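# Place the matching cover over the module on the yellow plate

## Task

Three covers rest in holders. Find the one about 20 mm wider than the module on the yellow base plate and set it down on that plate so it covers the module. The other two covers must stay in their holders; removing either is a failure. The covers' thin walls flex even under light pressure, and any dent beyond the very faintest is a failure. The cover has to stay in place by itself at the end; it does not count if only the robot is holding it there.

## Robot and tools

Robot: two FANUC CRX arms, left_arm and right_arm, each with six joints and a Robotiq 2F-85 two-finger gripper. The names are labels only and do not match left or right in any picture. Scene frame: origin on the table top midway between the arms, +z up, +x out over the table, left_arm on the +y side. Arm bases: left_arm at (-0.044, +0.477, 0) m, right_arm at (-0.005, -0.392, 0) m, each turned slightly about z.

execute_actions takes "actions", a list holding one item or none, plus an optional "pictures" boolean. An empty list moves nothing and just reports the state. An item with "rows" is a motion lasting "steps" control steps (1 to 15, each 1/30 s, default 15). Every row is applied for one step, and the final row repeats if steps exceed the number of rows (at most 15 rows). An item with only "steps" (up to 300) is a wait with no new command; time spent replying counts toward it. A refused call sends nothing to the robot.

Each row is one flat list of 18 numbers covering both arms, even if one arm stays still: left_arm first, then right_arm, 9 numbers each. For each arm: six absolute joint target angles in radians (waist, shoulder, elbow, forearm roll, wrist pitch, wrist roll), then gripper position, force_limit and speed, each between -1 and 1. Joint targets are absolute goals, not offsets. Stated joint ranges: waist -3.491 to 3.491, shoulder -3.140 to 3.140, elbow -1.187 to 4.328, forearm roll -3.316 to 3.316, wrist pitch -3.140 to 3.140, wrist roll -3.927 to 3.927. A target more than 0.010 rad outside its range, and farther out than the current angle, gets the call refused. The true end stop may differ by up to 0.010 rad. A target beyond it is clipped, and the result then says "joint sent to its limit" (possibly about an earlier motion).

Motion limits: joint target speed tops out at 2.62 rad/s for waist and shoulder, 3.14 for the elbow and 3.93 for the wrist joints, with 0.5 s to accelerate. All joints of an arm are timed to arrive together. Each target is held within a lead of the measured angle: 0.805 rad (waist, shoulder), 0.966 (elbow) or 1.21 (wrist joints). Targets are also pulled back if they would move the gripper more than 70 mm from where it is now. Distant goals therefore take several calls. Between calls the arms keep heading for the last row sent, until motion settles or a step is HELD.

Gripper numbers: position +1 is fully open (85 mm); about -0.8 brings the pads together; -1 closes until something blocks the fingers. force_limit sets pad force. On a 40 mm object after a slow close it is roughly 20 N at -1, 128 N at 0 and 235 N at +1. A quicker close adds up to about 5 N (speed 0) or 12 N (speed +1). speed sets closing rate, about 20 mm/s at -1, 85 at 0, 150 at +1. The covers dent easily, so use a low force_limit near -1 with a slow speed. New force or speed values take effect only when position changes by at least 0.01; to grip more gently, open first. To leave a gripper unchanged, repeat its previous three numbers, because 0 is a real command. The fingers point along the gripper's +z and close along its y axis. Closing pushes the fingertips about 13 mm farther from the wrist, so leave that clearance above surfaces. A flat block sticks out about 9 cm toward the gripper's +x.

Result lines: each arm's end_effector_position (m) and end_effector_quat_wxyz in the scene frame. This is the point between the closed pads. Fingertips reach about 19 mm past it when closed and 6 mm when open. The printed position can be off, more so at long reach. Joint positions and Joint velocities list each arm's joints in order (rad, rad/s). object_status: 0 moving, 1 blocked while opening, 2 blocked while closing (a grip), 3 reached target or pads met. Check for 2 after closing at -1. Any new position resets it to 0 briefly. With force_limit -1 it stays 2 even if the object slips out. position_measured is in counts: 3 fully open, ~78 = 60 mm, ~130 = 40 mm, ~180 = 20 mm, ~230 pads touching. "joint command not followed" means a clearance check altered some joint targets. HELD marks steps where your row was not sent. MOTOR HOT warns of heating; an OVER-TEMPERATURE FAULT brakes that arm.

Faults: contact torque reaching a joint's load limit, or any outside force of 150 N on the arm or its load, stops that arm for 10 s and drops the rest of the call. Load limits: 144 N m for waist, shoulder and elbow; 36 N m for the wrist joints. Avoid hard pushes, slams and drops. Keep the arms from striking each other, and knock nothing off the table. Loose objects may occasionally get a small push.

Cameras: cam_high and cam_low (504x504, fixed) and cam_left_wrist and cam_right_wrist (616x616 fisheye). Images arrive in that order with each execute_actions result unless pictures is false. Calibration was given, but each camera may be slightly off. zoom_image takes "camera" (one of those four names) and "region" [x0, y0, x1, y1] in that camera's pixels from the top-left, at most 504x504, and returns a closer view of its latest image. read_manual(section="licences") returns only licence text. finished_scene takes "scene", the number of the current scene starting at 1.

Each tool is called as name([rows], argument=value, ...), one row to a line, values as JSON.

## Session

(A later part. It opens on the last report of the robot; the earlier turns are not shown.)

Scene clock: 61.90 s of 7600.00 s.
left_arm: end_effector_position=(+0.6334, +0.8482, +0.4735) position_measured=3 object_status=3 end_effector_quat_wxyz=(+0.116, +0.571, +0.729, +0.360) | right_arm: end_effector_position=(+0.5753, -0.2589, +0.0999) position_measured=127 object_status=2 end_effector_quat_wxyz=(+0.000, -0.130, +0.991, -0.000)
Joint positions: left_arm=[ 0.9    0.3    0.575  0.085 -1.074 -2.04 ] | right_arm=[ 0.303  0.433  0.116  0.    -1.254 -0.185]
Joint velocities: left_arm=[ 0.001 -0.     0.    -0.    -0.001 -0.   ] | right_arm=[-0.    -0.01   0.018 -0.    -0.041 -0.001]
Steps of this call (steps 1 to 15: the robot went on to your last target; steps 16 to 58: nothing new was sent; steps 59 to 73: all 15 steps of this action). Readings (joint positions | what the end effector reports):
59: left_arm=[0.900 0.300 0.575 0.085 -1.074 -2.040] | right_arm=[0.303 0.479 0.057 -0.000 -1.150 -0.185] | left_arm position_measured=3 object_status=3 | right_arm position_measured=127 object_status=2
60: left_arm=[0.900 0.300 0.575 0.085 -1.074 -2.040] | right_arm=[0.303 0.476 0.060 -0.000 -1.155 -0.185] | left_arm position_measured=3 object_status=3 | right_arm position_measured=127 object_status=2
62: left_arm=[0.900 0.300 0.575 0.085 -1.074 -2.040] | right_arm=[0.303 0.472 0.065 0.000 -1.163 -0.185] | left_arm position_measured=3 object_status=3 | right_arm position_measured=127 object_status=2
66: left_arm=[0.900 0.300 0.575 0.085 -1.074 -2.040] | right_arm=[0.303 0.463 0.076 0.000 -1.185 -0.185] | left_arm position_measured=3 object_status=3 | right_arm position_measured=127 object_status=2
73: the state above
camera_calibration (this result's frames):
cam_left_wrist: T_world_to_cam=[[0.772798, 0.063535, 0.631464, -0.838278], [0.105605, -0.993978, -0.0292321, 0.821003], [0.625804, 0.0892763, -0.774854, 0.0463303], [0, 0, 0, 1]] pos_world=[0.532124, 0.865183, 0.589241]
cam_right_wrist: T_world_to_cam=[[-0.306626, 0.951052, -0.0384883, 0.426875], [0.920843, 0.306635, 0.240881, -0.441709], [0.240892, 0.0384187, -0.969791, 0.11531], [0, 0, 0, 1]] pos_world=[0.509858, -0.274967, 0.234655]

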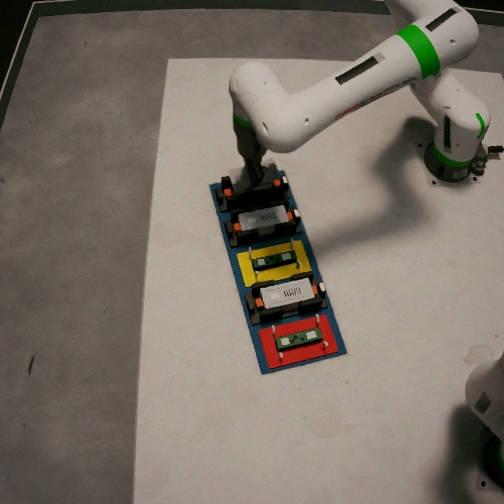

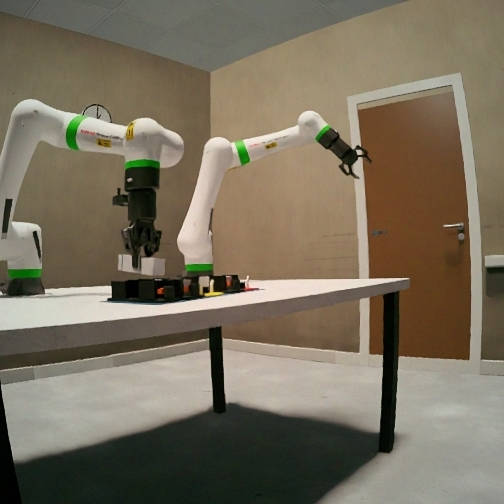

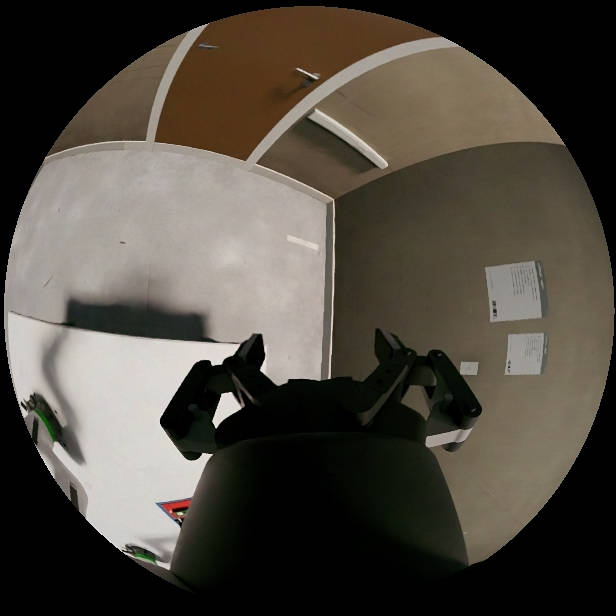

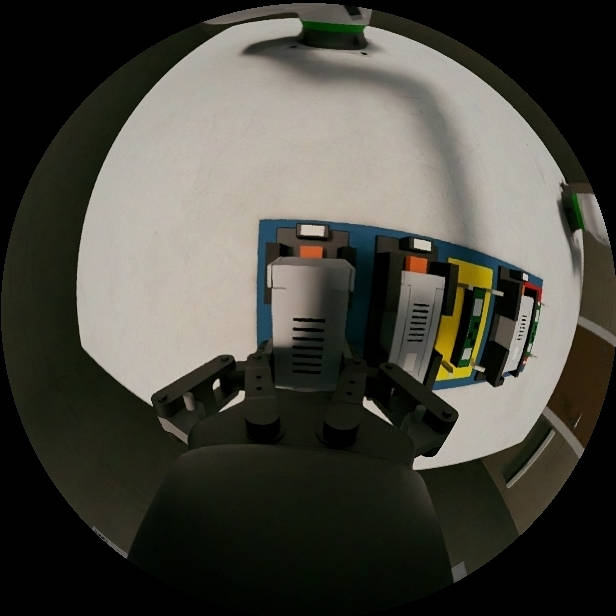

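execute_actions([
  {"rows":[[0.9,0.3,0.575,0.085,-1.074,-2.04,1,0,0,0.303,0.421,0.138,0,-1.288,-0.185,-1,-0.87,-1],[0.9,0.3,0.575,0.085,-1.074,-2.04,1,0,0,0.303,0.421,0.138,0,-1.288,-0.185,-1,-0.87,-1],[0.9,0.3,0.575,0.085,-1.074,-2.04,1,0,0,0.303,0.421,0.138,0,-1.288,-0.185,-1,-0.87,-1],[0.9,0.3,0.575,0.085,-1.074,-2.04,1,0,0,0.303,0.421,0.138,0,-1.288,-0.185,-1,-0.87,-1],[0.9,0.3,0.575,0.085,-1.074,-2.04,1,0,0,0.4,0.444,0.17,0,-1.298,-0.282,-1,-0.87,-1],[0.9,0.3,0.575,0.085,-1.074,-2.04,1,0,0,0.4,0.444,0.17,0,-1.298,-0.282,-1,-0.87,-1],[0.9,0.3,0.575,0.085,-1.074,-2.04,1,0,0,0.4,0.444,0.17,0,-1.298,-0.282,-1,-0.87,-1],[0.9,0.3,0.575,0.085,-1.074,-2.04,1,0,0,0.52,0.472,0.21,0,-1.31,-0.402,-1,-0.87,-1],[0.9,0.3,0.575,0.085,-1.074,-2.04,1,0,0,0.52,0.472,0.21,0,-1.31,-0.402,-1,-0.87,-1],[0.9,0.3,0.575,0.085,-1.074,-2.04,1,0,0,0.52,0.472,0.21,0,-1.31,-0.402,-1,-0.87,-1],[0.9,0.3,0.575,0.085,-1.074,-2.04,1,0,0,0.6446,0.5018,0.2526,0,-1.322,-0.5266,-1,-0.87,-1]],"steps":15},
], pictures=false)

execute_actions([
  {"steps":15},
])

zoom_image(camera="cam_right_wrist", region=[200, 200, 420, 400])

zoom_image(camera="cam_low", region=[130, 210, 280, 310])

zoom_image(camera="cam_high", region=[215, 200, 335, 300])

Scene clock: 65.10 s of 7600.00 s.
left_arm: end_effector_position=(+0.6334, +0.8482, +0.4735) position_measured=3 object_status=3 end_effector_quat_wxyz=(+0.116, +0.571, +0.729, +0.360) | right_arm: end_effector_position=(+0.5526, -0.1340, +0.1163) position_measured=127 object_status=2 end_effector_quat_wxyz=(+0.000, -0.131, +0.991, -0.000)
Joint positions: left_arm=[ 0.9    0.3    0.575  0.085 -1.074 -2.04 ] | right_arm=[ 0.504  0.468  0.206  0.    -1.309 -0.386]
Joint velocities: left_arm=[-0.    -0.     0.001  0.     0.     0.   ] | right_arm=[ 0.713  0.17   0.234  0.001 -0.067 -0.709]
Steps of this call (steps 1 to 15: the robot went on to your last target; steps 16 to 81: nothing new was sent; steps 82 to 96: all 15 steps of this action). Readings (joint positions | what the end effector reports):
82: left_arm=[0.900 0.300 0.575 0.085 -1.074 -2.040] | right_arm=[0.303 0.433 0.118 0.000 -1.256 -0.185] | left_arm position_measured=3 object_status=3 | right_arm position_measured=127 object_status=2
83: left_arm=[0.900 0.300 0.575 0.085 -1.074 -2.040] | right_arm=[0.303 0.431 0.122 0.000 -1.263 -0.185] | left_arm position_measured=3 object_status=3 | right_arm position_measured=127 object_status=2
85: left_arm=[0.900 0.300 0.575 0.085 -1.074 -2.040] | right_arm=[0.303 0.423 0.136 0.000 -1.284 -0.185] | left_arm position_measured=3 object_status=3 | right_arm position_measured=127 object_status=2
89: left_arm=[0.900 0.300 0.575 0.085 -1.074 -2.040] | right_arm=[0.334 0.428 0.152 0.000 -1.293 -0.216] | left_arm position_measured=3 object_status=3 | right_arm position_measured=127 object_status=2
96: the state above

Scene clock: 65.60 s of 7600.00 s.
left_arm: end_effector_position=(+0.6334, +0.8482, +0.4735) position_measured=3 object_status=3 end_effector_quat_wxyz=(+0.116, +0.571, +0.729, +0.360) | right_arm: end_effector_position=(+0.5204, -0.0490, +0.1152) position_measured=127 object_status=2 end_effector_quat_wxyz=(-0.000, -0.130, +0.991, -0.000)
Joint positions: left_arm=[ 0.9    0.3    0.575  0.085 -1.074 -2.04 ] | right_arm=[ 0.644  0.502  0.253 -0.    -1.322 -0.527]
Joint velocities: left_arm=[-0.    -0.    -0.001 -0.001 -0.001  0.   ] | right_arm=[ 0.001  0.    -0.    -0.002  0.    -0.001]
Steps of this call (steps 1 to 15: the robot went on to your last target). Readings (joint positions | what the end effector reports):
1: left_arm=[0.900 0.300 0.575 0.085 -1.074 -2.040] | right_arm=[0.528 0.474 0.214 0.000 -1.311 -0.410] | left_arm position_measured=3 object_status=3 | right_arm position_measured=127 object_status=2
2: left_arm=[0.900 0.300 0.575 0.085 -1.074 -2.040] | right_arm=[0.552 0.480 0.222 0.000 -1.313 -0.434] | left_arm position_measured=3 object_status=3 | right_arm position_measured=127 object_status=2
4: left_arm=[0.900 0.300 0.575 0.085 -1.074 -2.040] | right_arm=[0.598 0.491 0.237 0.000 -1.318 -0.480] | left_arm position_measured=3 object_status=3 | right_arm position_measured=127 object_status=2
8: left_arm=[0.900 0.300 0.575 0.085 -1.074 -2.040] | right_arm=[0.644 0.502 0.252 -0.000 -1.322 -0.526] | left_arm position_measured=3 object_status=3 | right_arm position_measured=127 object_status=2
15: the state above
camera_calibration (this result's frames):
cam_left_wrist: T_world_to_cam=[[0.772798, 0.0635351, 0.631464, -0.838278], [0.105605, -0.993978, -0.0292319, 0.821002], [0.625804, 0.0892761, -0.774854, 0.0463304], [0, 0, 0, 1]] pos_world=[0.532124, 0.865183, 0.589241]
cam_right_wrist: T_world_to_cam=[[-0.306398, 0.951121, -0.0385852, 0.210919], [0.921038, 0.306458, 0.240359, -0.459251], [0.240436, 0.0381073, -0.969917, 0.135583], [0, 0, 0, 1]] pos_world=[0.455014, -0.0650355, 0.250028]

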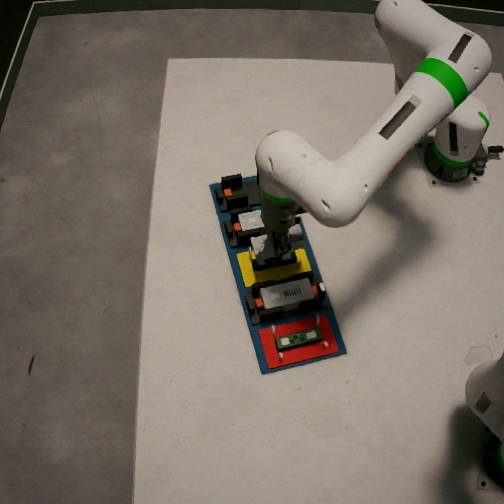

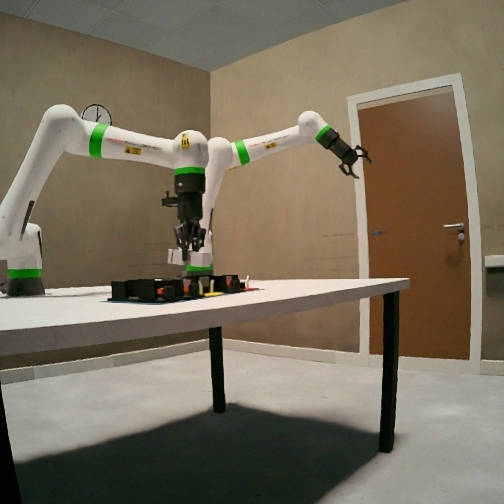

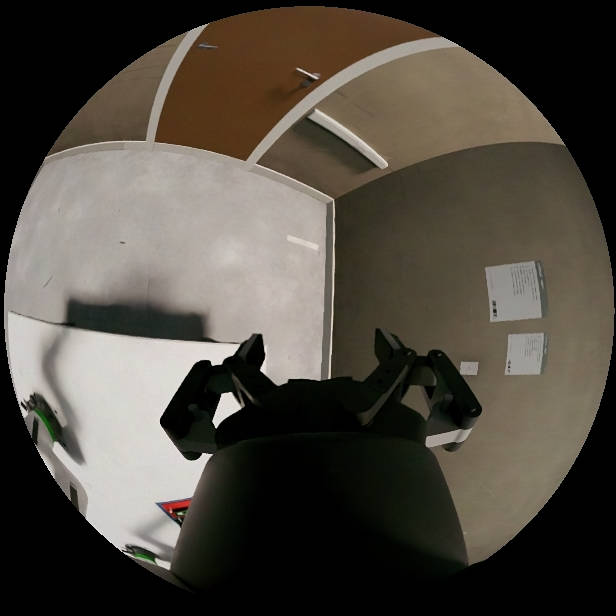

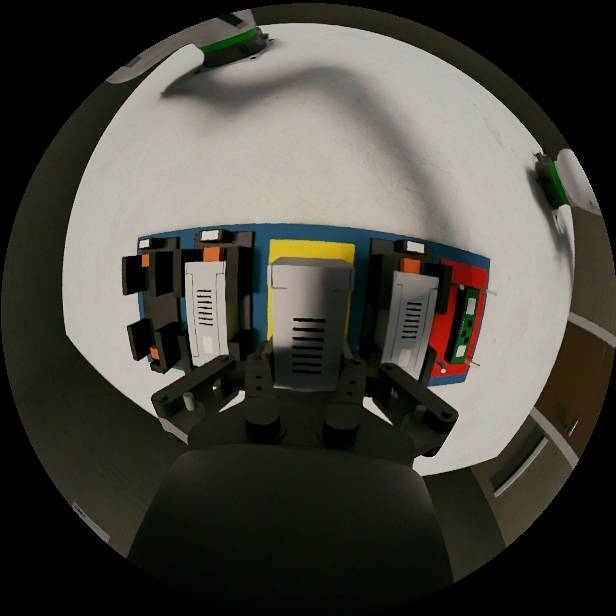

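Region (200, 200, 420, 400) of cam_right_wrist's 616x616 image, scaled by 2.291, with more detail than that image has; it fills the top 458 rows of this view, and the rest is white.

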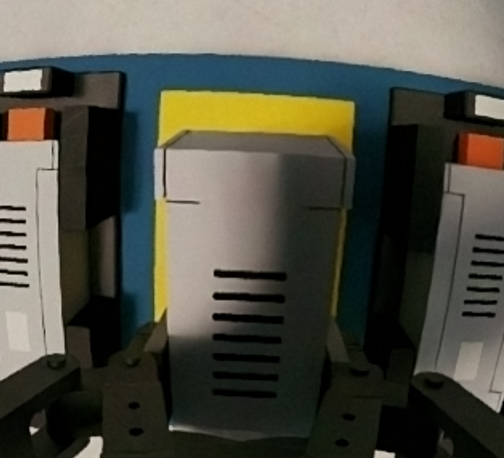

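Region (130, 210, 280, 310) of cam_low's 504x504 image, scaled by 3.360, with more detail than that image has.

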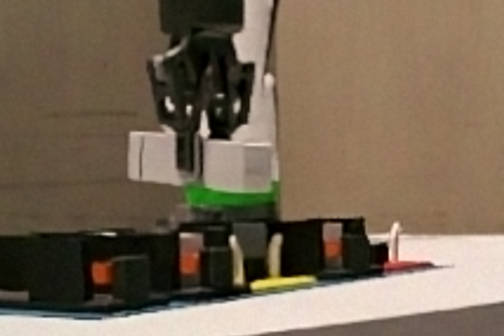

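Region (215, 200, 335, 300) of cam_high's 504x504 image, scaled by 4.200, with more detail than that image has.

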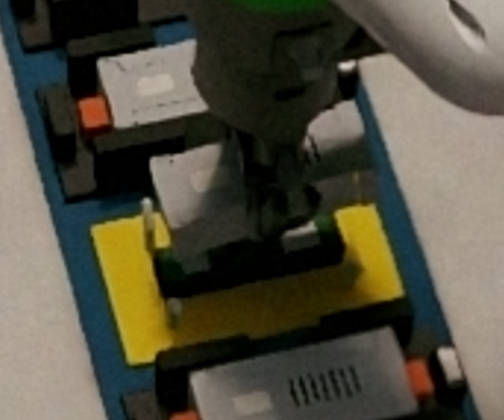

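execute_actions([
  {"rows":[[0.9,0.3,0.575,0.085,-1.074,-2.04,1,0,0,0.6456,0.5116,0.231,0,-1.29,-0.5276,-1,-0.87,-1],[0.9,0.3,0.575,0.085,-1.074,-2.04,1,0,0,0.6456,0.5116,0.231,0,-1.29,-0.5276,-1,-0.87,-1],[0.9,0.3,0.575,0.085,-1.074,-2.04,1,0,0,0.6456,0.5116,0.231,0,-1.29,-0.5276,-1,-0.87,-1],[0.9,0.3,0.575,0.085,-1.074,-2.04,1,0,0,0.6456,0.523,0.212,0,-1.26,-0.5276,-1,-0.87,-1],[0.9,0.3,0.575,0.085,-1.074,-2.04,1,0,0,0.6456,0.523,0.212,0,-1.26,-0.5276,-1,-0.87,-1],[0.9,0.3,0.575,0.085,-1.074,-2.04,1,0,0,0.6456,0.5347,0.1923,0,-1.2284,-0.5276,-1,-0.87,-1]],"steps":15},
])

zoom_image(camera="cam_right_wrist", region=[200, 200, 420, 400])

zoom_image(camera="cam_low", region=[150, 240, 260, 310])

zoom_image(camera="cam_high", region=[215, 200, 335, 300])

Scene clock: 68.10 s of 7600.00 s.
left_arm: end_effector_position=(+0.6334, +0.8482, +0.4735) position_measured=3 object_status=3 end_effector_quat_wxyz=(+0.116, +0.571, +0.729, +0.360) | right_arm: end_effector_position=(+0.5201, -0.0482, +0.0702) position_measured=127 object_status=2 end_effector_quat_wxyz=(-0.000, -0.130, +0.991, +0.000)
Joint positions: left_arm=[ 0.9    0.3    0.575  0.085 -1.074 -2.04 ] | right_arm=[ 0.646  0.535  0.192 -0.    -1.228 -0.528]
Joint velocities: left_arm=[-0.     0.     0.001 -0.    -0.001  0.   ] | right_arm=[-0.     0.    -0.001 -0.     0.001  0.   ]
Steps of this call (steps 1 to 15: the robot went on to your last target; steps 16 to 60: nothing new was sent; steps 61 to 75: all 15 steps of this action). Readings (joint positions | what the end effector reports):
61: left_arm=[0.900 0.300 0.575 0.085 -1.074 -2.040] | right_arm=[0.645 0.502 0.252 0.000 -1.321 -0.527] | left_arm position_measured=3 object_status=3 | right_arm position_measured=127 object_status=2
62: left_arm=[0.900 0.300 0.575 0.085 -1.074 -2.040] | right_arm=[0.645 0.504 0.248 0.000 -1.314 -0.527] | left_arm position_measured=3 object_status=3 | right_arm position_measured=127 object_status=2
64: left_arm=[0.900 0.300 0.575 0.085 -1.074 -2.040] | right_arm=[0.646 0.511 0.233 0.000 -1.293 -0.527] | left_arm position_measured=3 object_status=3 | right_arm position_measured=127 object_status=2
68: left_arm=[0.900 0.300 0.575 0.085 -1.074 -2.040] | right_arm=[0.646 0.530 0.200 0.000 -1.242 -0.528] | left_arm position_measured=3 object_status=3 | right_arm position_measured=127 object_status=2
75: the state above
camera_calibration (this result's frames):
cam_left_wrist: T_world_to_cam=[[0.772798, 0.0635349, 0.631464, -0.838278], [0.105605, -0.993978, -0.029232, 0.821003], [0.625804, 0.089276, -0.774854, 0.0463305], [0, 0, 0, 1]] pos_world=[0.532124, 0.865182, 0.589241]
cam_right_wrist: T_world_to_cam=[[-0.306593, 0.951065, -0.0384287, 0.208434], [0.920915, 0.306597, 0.240652, -0.448334], [0.240658, 0.0383927, -0.96985, 0.0918107], [0, 0, 0, 1]] pos_world=[0.454687, -0.064301, 0.204945]

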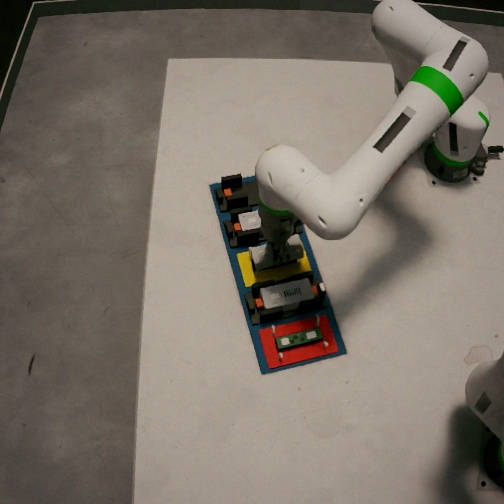

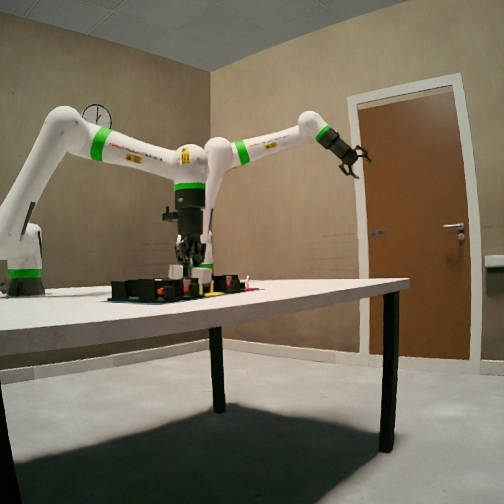

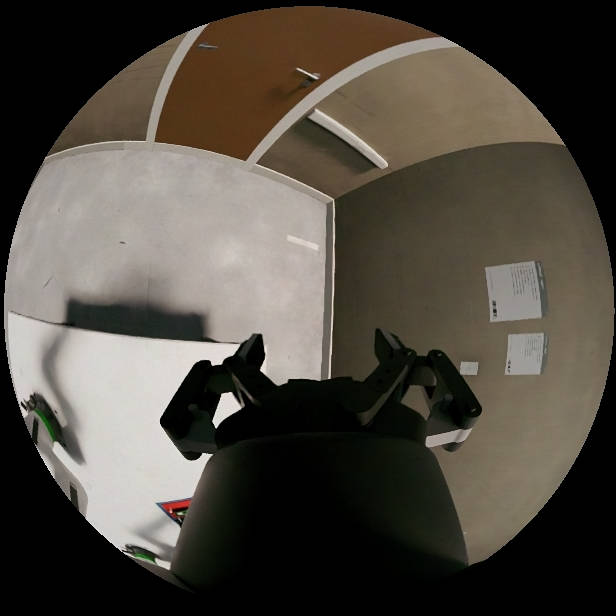

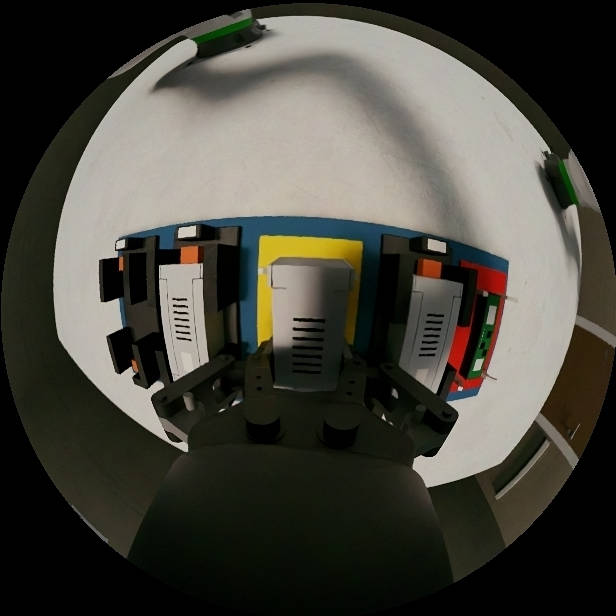

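Region (200, 200, 420, 400) of cam_right_wrist's 616x616 image, scaled by 2.291, with more detail than that image has; it fills the top 458 rows of this view, and the rest is white.

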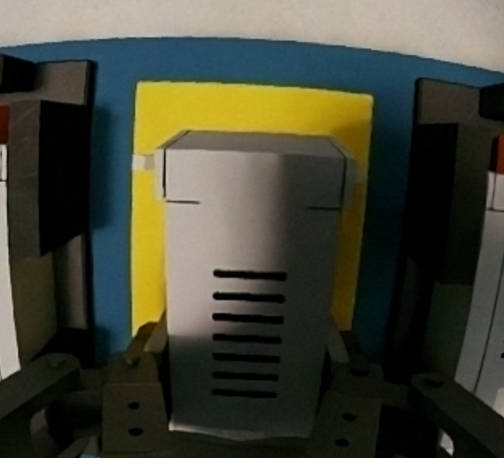

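Region (150, 240, 260, 310) of cam_low's 504x504 image, scaled by 4.582, with more detail than that image has; it fills the top 321 rows of this view, and the rest is white.

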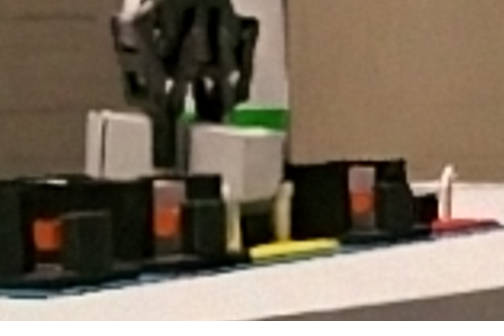

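Region (215, 200, 335, 300) of cam_high's 504x504 image, scaled by 4.200, with more detail than that image has.

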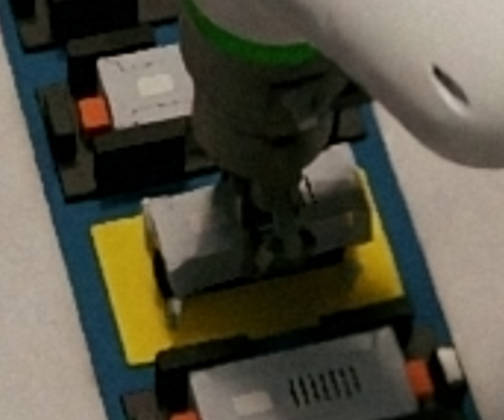

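execute_actions([
  {"rows":[[0.9,0.3,0.575,0.085,-1.074,-2.04,1,0,0,0.6486,0.5347,0.1923,0,-1.2284,-0.5306,-1,-0.87,-1],[0.9,0.3,0.575,0.085,-1.074,-2.04,1,0,0,0.6486,0.5347,0.1923,0,-1.2284,-0.5306,-1,-0.87,-1],[0.9,0.3,0.575,0.085,-1.074,-2.04,1,0,0,0.6486,0.539,0.187,0,-1.218,-0.5306,-1,-0.87,-1],[0.9,0.3,0.575,0.085,-1.074,-2.04,1,0,0,0.6486,0.539,0.187,0,-1.218,-0.5306,-1,-0.87,-1],[0.9,0.3,0.575,0.085,-1.074,-2.04,1,0,0,0.6486,0.5435,0.181,0,-1.208,-0.5306,-1,-0.87,-1],[0.9,0.3,0.575,0.085,-1.074,-2.04,1,0,0,0.6486,0.5435,0.181,0,-1.208,-0.5306,-1,-0.87,-1],[0.9,0.3,0.575,0.085,-1.074,-2.04,1,0,0,0.6486,0.548,0.1755,0,-1.198,-0.5306,-1,-0.87,-1],[0.9,0.3,0.575,0.085,-1.074,-2.04,1,0,0,0.6486,0.548,0.1755,0,-1.198,-0.5306,-1,-0.87,-1],[0.9,0.3,0.575,0.085,-1.074,-2.04,1,0,0,0.6486,0.5526,0.170,0,-1.188,-0.5306,-1,-0.87,-1],[0.9,0.3,0.575,0.085,-1.074,-2.04,1,0,0,0.6486,0.5526,0.170,0,-1.188,-0.5306,-1,-0.87,-1],[0.9,0.3,0.575,0.085,-1.074,-2.04,1,0,0,0.6486,0.557,0.1645,0,-1.178,-0.5306,-1,-0.87,-1]],"steps":15},
])

zoom_image(camera="cam_low", region=[150, 240, 260, 310])

zoom_image(camera="cam_right_wrist", region=[200, 200, 420, 400])

Scene clock: 70.33 s of 7600.00 s.
left_arm: end_effector_position=(+0.6334, +0.8482, +0.4735) position_measured=3 object_status=3 end_effector_quat_wxyz=(+0.116, +0.571, +0.729, +0.360) | right_arm: end_effector_position=(+0.5192, -0.0465, +0.0455) position_measured=127 object_status=2 end_effector_quat_wxyz=(+0.000, -0.130, +0.991, +0.000)
Joint positions: left_arm=[ 0.9    0.3    0.575  0.085 -1.074 -2.04 ] | right_arm=[ 0.649  0.557  0.165 -0.    -1.178 -0.531]
Joint velocities: left_arm=[ 0.     0.     0.001  0.     0.001 -0.   ] | right_arm=[-0.     0.001 -0.004  0.     0.009  0.   ]
Steps of this call (steps 1 to 15: the robot went on to your last target; steps 16 to 52: nothing new was sent; steps 53 to 67: all 15 steps of this action). Readings (joint positions | what the end effector reports):
53: left_arm=[0.900 0.300 0.575 0.085 -1.074 -2.040] | right_arm=[0.646 0.535 0.192 0.000 -1.228 -0.528] | left_arm position_measured=3 object_status=3 | right_arm position_measured=127 object_status=2
54: left_arm=[0.900 0.300 0.575 0.085 -1.074 -2.040] | right_arm=[0.647 0.535 0.192 0.000 -1.228 -0.529] | left_arm position_measured=3 object_status=3 | right_arm position_measured=127 object_status=2
56: left_arm=[0.900 0.300 0.575 0.085 -1.074 -2.040] | right_arm=[0.648 0.536 0.190 0.000 -1.223 -0.530] | left_arm position_measured=3 object_status=3 | right_arm position_measured=127 object_status=2
60: left_arm=[0.900 0.300 0.575 0.085 -1.074 -2.040] | right_arm=[0.648 0.545 0.179 0.000 -1.204 -0.531] | left_arm position_measured=3 object_status=3 | right_arm position_measured=127 object_status=2
67: the state above
camera_calibration (this result's frames):
cam_left_wrist: T_world_to_cam=[[0.772798, 0.0635351, 0.631464, -0.838278], [0.105605, -0.993978, -0.0292318, 0.821002], [0.625804, 0.089276, -0.774854, 0.0463306], [0, 0, 0, 1]] pos_world=[0.532124, 0.865183, 0.589241]
cam_right_wrist: T_world_to_cam=[[-0.306636, 0.951054, -0.0383406, 0.20561], [0.920837, 0.306607, 0.240938, -0.442054], [0.2409, 0.0385748, -0.969783, 0.0679277], [0, 0, 0, 1]] pos_world=[0.453744, -0.0626302, 0.180266]

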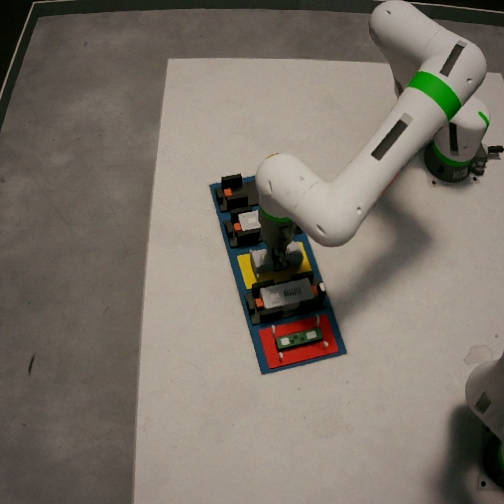

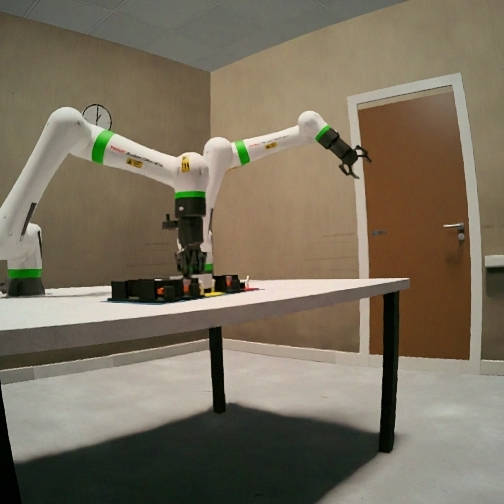

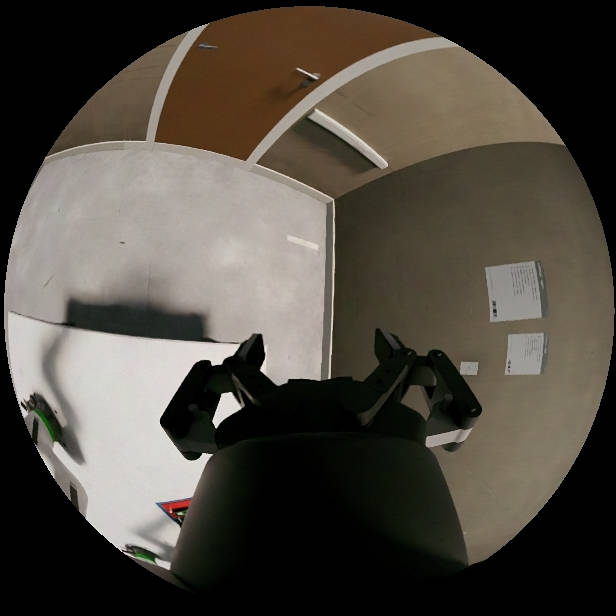

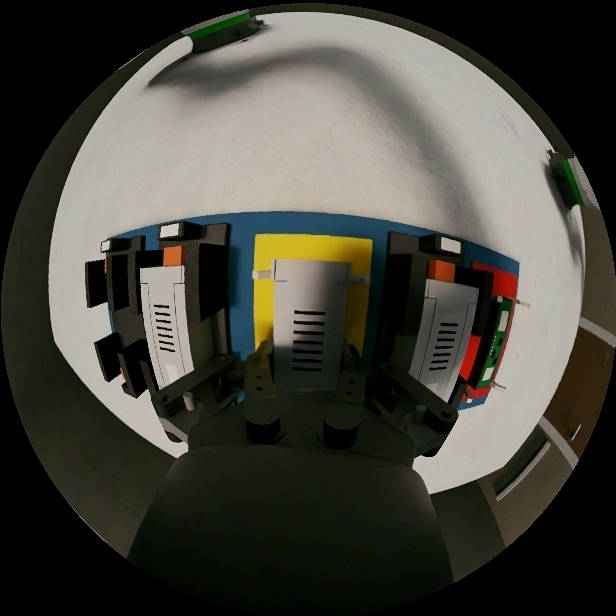

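Region (150, 240, 260, 310) of cam_low's 504x504 image, scaled by 4.582, with more detail than that image has; it fills the top 321 rows of this view, and the rest is white.

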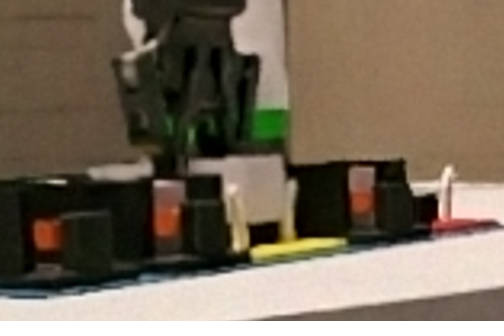

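Region (200, 200, 420, 400) of cam_right_wrist's 616x616 image, scaled by 2.291, with more detail than that image has; it fills the top 458 rows of this view, and the rest is white.

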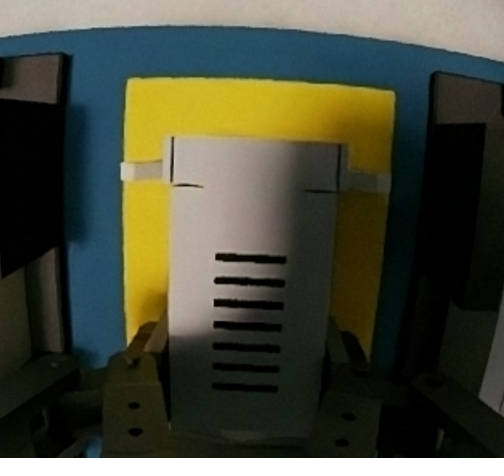

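execute_actions([
  {"rows":[[0.9,0.3,0.575,0.085,-1.074,-2.04,1,0,0,0.6486,0.56,0.161,0,-1.172,-0.5306,-1,-0.87,-1]],"steps":12},
], pictures=false)

execute_actions([
  {"rows":[[0.9,0.3,0.575,0.085,-1.074,-2.04,1,0,0,0.6486,0.56,0.161,0,-1.172,-0.5306,0.5,-1,-0.5]],"steps":15},
], pictures=false)

execute_actions([
  {"rows":[[0.9,0.3,0.575,0.085,-1.074,-2.04,1,0,0,0.6486,0.56,0.161,0,-1.172,-0.5306,0.5,-1,-0.5],[0.9,0.3,0.575,0.085,-1.074,-2.04,1,0,0,0.6486,0.56,0.161,0,-1.172,-0.5306,0.5,-1,-0.5],[0.9,0.3,0.575,0.085,-1.074,-2.04,1,0,0,0.6486,0.56,0.161,0,-1.172,-0.5306,0.5,-1,-0.5],[0.9,0.3,0.575,0.085,-1.074,-2.04,1,0,0,0.6486,0.5018,0.2526,0,-1.322,-0.5306,0.5,-1,-0.5]],"steps":15},
])

zoom_image(camera="cam_low", region=[150, 240, 260, 310])

zoom_image(camera="cam_right_wrist", region=[200, 200, 420, 400])

Scene clock: 72.27 s of 7600.00 s.
left_arm: end_effector_position=(+0.6334, +0.8482, +0.4735) position_measured=3 object_status=3 end_effector_quat_wxyz=(+0.116, +0.571, +0.729, +0.360) | right_arm: end_effector_position=(+0.5191, -0.0467, +0.0421) position_measured=127 object_status=2 end_effector_quat_wxyz=(-0.000, -0.130, +0.991, -0.000)
Joint positions: left_arm=[ 0.9    0.3    0.575  0.085 -1.074 -2.04 ] | right_arm=[ 0.649  0.56   0.161 -0.    -1.172 -0.531]
Joint velocities: left_arm=[-0.     0.    -0.    -0.001  0.     0.   ] | right_arm=[ 0.  0. -0.  0. -0.  0.]
Steps of this call (steps 1 to 15: the robot went on to your last target; steps 16 to 46: nothing new was sent; steps 47 to 58: all 12 steps of this action). Readings (joint positions | what the end effector reports):
47: left_arm=[0.900 0.300 0.575 0.085 -1.074 -2.040] | right_arm=[0.649 0.557 0.164 -0.000 -1.177 -0.531] | left_arm position_measured=3 object_status=3 | right_arm position_measured=127 object_status=2
48: left_arm=[0.900 0.300 0.575 0.085 -1.074 -2.040] | right_arm=[0.649 0.558 0.163 -0.000 -1.175 -0.531] | left_arm position_measured=3 object_status=3 | right_arm position_measured=127 object_status=2
50: left_arm=[0.900 0.300 0.575 0.085 -1.074 -2.040] | right_arm=[0.649 0.560 0.161 -0.000 -1.172 -0.531] | left_arm position_measured=3 object_status=3 | right_arm position_measured=127 object_status=2
54: left_arm=[0.900 0.300 0.575 0.085 -1.074 -2.040] | right_arm=[0.649 0.560 0.161 -0.000 -1.172 -0.531] | left_arm position_measured=3 object_status=3 | right_arm position_measured=127 object_status=2
58: the state above

Scene clock: 72.77 s of 7600.00 s.
left_arm: end_effector_position=(+0.6334, +0.8482, +0.4735) position_measured=3 object_status=3 end_effector_quat_wxyz=(+0.116, +0.571, +0.729, +0.360) | right_arm: end_effector_position=(+0.5191, -0.0467, +0.0421) position_measured=70 object_status=0 end_effector_quat_wxyz=(-0.000, -0.130, +0.991, -0.000)
Joint positions: left_arm=[ 0.9    0.3    0.575  0.085 -1.074 -2.04 ] | right_arm=[ 0.649  0.56   0.161 -0.    -1.172 -0.531]
Joint velocities: left_arm=[ 0.    -0.    -0.001  0.001 -0.     0.   ] | right_arm=[ 0.    -0.    -0.001 -0.001  0.     0.001]
Steps of this call (steps 1 to 15: all 15 steps of this action). Readings (joint positions | what the end effector reports):
1: left_arm=[0.900 0.300 0.575 0.085 -1.074 -2.040] | right_arm=[0.649 0.560 0.161 -0.000 -1.172 -0.531] | left_arm position_measured=3 object_status=3 | right_arm position_measured=127 object_status=0
2: left_arm=[0.900 0.300 0.575 0.085 -1.074 -2.040] | right_arm=[0.649 0.560 0.161 -0.000 -1.172 -0.531] | left_arm position_measured=3 object_status=3 | right_arm position_measured=126 object_status=0
4: left_arm=[0.900 0.300 0.575 0.085 -1.074 -2.040] | right_arm=[0.649 0.560 0.161 -0.000 -1.172 -0.531] | left_arm position_measured=3 object_status=3 | right_arm position_measured=120 object_status=0
8: left_arm=[0.900 0.300 0.575 0.085 -1.074 -2.040] | right_arm=[0.649 0.560 0.161 -0.000 -1.172 -0.531] | left_arm position_measured=3 object_status=3 | right_arm position_measured=102 object_status=0
15: the state above

Scene clock: 73.27 s of 7600.00 s.
left_arm: end_effector_position=(+0.6334, +0.8482, +0.4735) position_measured=3 object_status=3 end_effector_quat_wxyz=(+0.116, +0.571, +0.729, +0.360) | right_arm: end_effector_position=(+0.5190, -0.0469, +0.1152) position_measured=66 object_status=3 end_effector_quat_wxyz=(-0.000, -0.130, +0.991, -0.000)
Joint positions: left_arm=[ 0.9    0.3    0.575  0.085 -1.074 -2.04 ] | right_arm=[ 0.649  0.502  0.252  0.    -1.322 -0.531]
Joint velocities: left_arm=[ 0.001  0.     0.001  0.     0.001 -0.   ] | right_arm=[ 0.     0.002  0.001 -0.001 -0.002 -0.001]
Steps of this call (steps 1 to 15: all 15 steps of this action). Readings (joint positions | what the end effector reports):
1: left_arm=[0.900 0.300 0.575 0.085 -1.074 -2.040] | right_arm=[0.649 0.560 0.161 -0.000 -1.172 -0.531] | left_arm position_measured=3 object_status=3 | right_arm position_measured=68 object_status=0
2: left_arm=[0.900 0.300 0.575 0.085 -1.074 -2.040] | right_arm=[0.649 0.560 0.161 -0.000 -1.172 -0.531] | left_arm position_measured=3 object_status=3 | right_arm position_measured=67 object_status=0
4: left_arm=[0.900 0.300 0.575 0.085 -1.074 -2.040] | right_arm=[0.649 0.560 0.161 -0.000 -1.172 -0.531] | left_arm position_measured=3 object_status=3 | right_arm position_measured=67 object_status=0
8: left_arm=[0.900 0.300 0.575 0.085 -1.074 -2.040] | right_arm=[0.649 0.530 0.210 -0.000 -1.252 -0.531] | left_arm position_measured=3 object_status=3 | right_arm position_measured=66 object_status=0
15: the state above
camera_calibration (this result's frames):
cam_left_wrist: T_world_to_cam=[[0.772798, 0.0635348, 0.631464, -0.838278], [0.105605, -0.993978, -0.0292321, 0.821003], [0.625804, 0.0892762, -0.774854, 0.0463304], [0, 0, 0, 1]] pos_world=[0.532124, 0.865182, 0.589241]
cam_right_wrist: T_world_to_cam=[[-0.306607, 0.951049, -0.0387073, 0.208555], [0.920945, 0.306687, 0.240423, -0.458522], [0.240525, 0.038068, -0.969896, 0.135789], [0, 0, 0, 1]] pos_world=[0.453557, -0.0628931, 0.250013]

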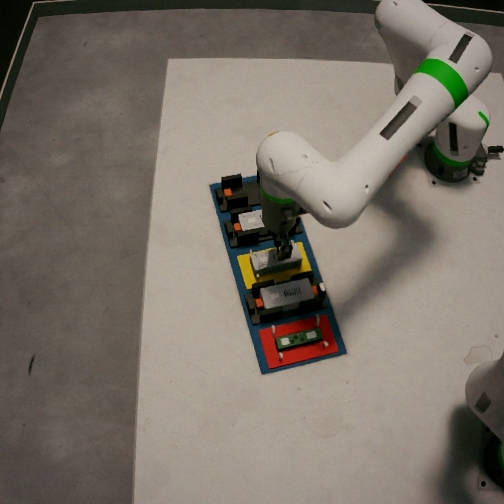

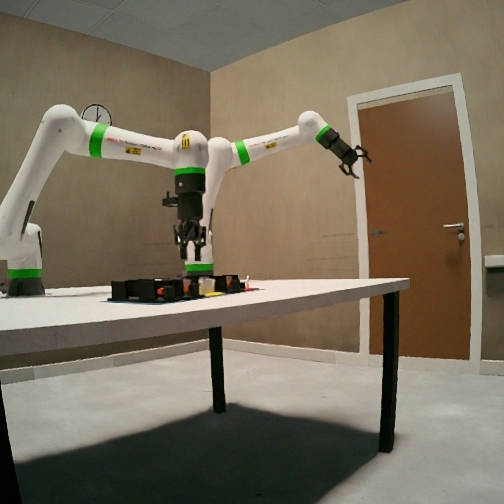

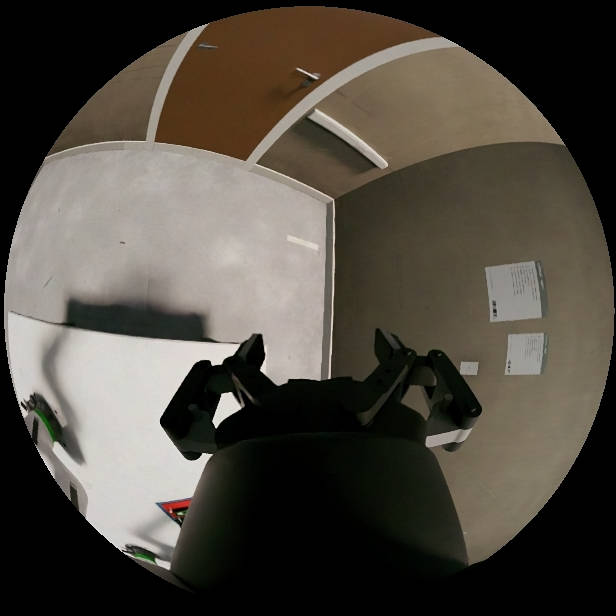

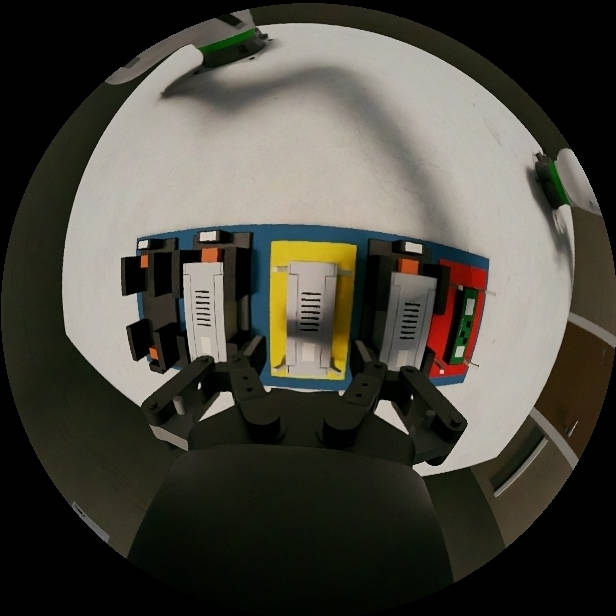

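Region (150, 240, 260, 310) of cam_low's 504x504 image, scaled by 4.582, with more detail than that image has; it fills the top 321 rows of this view, and the rest is white.

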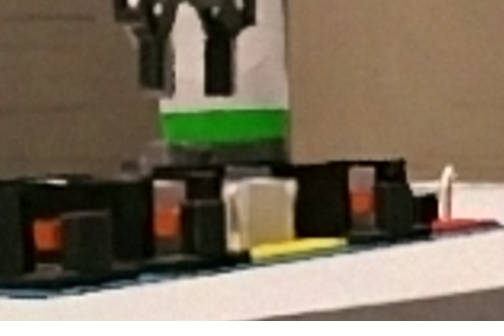

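Region (200, 200, 420, 400) of cam_right_wrist's 616x616 image, scaled by 2.291, with more detail than that image has; it fills the top 458 rows of this view, and the rest is white.

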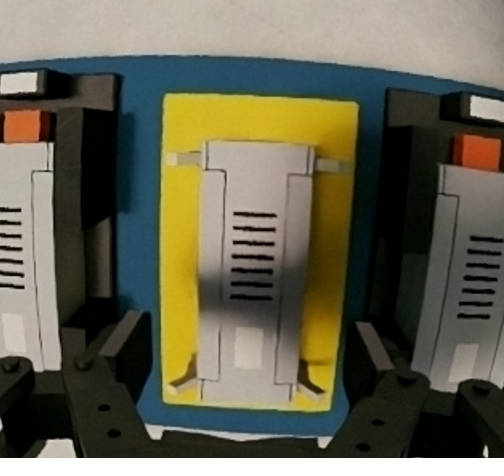

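Seated between the posts.

finished_scene(scene=1)

The scene is finished: the task was done.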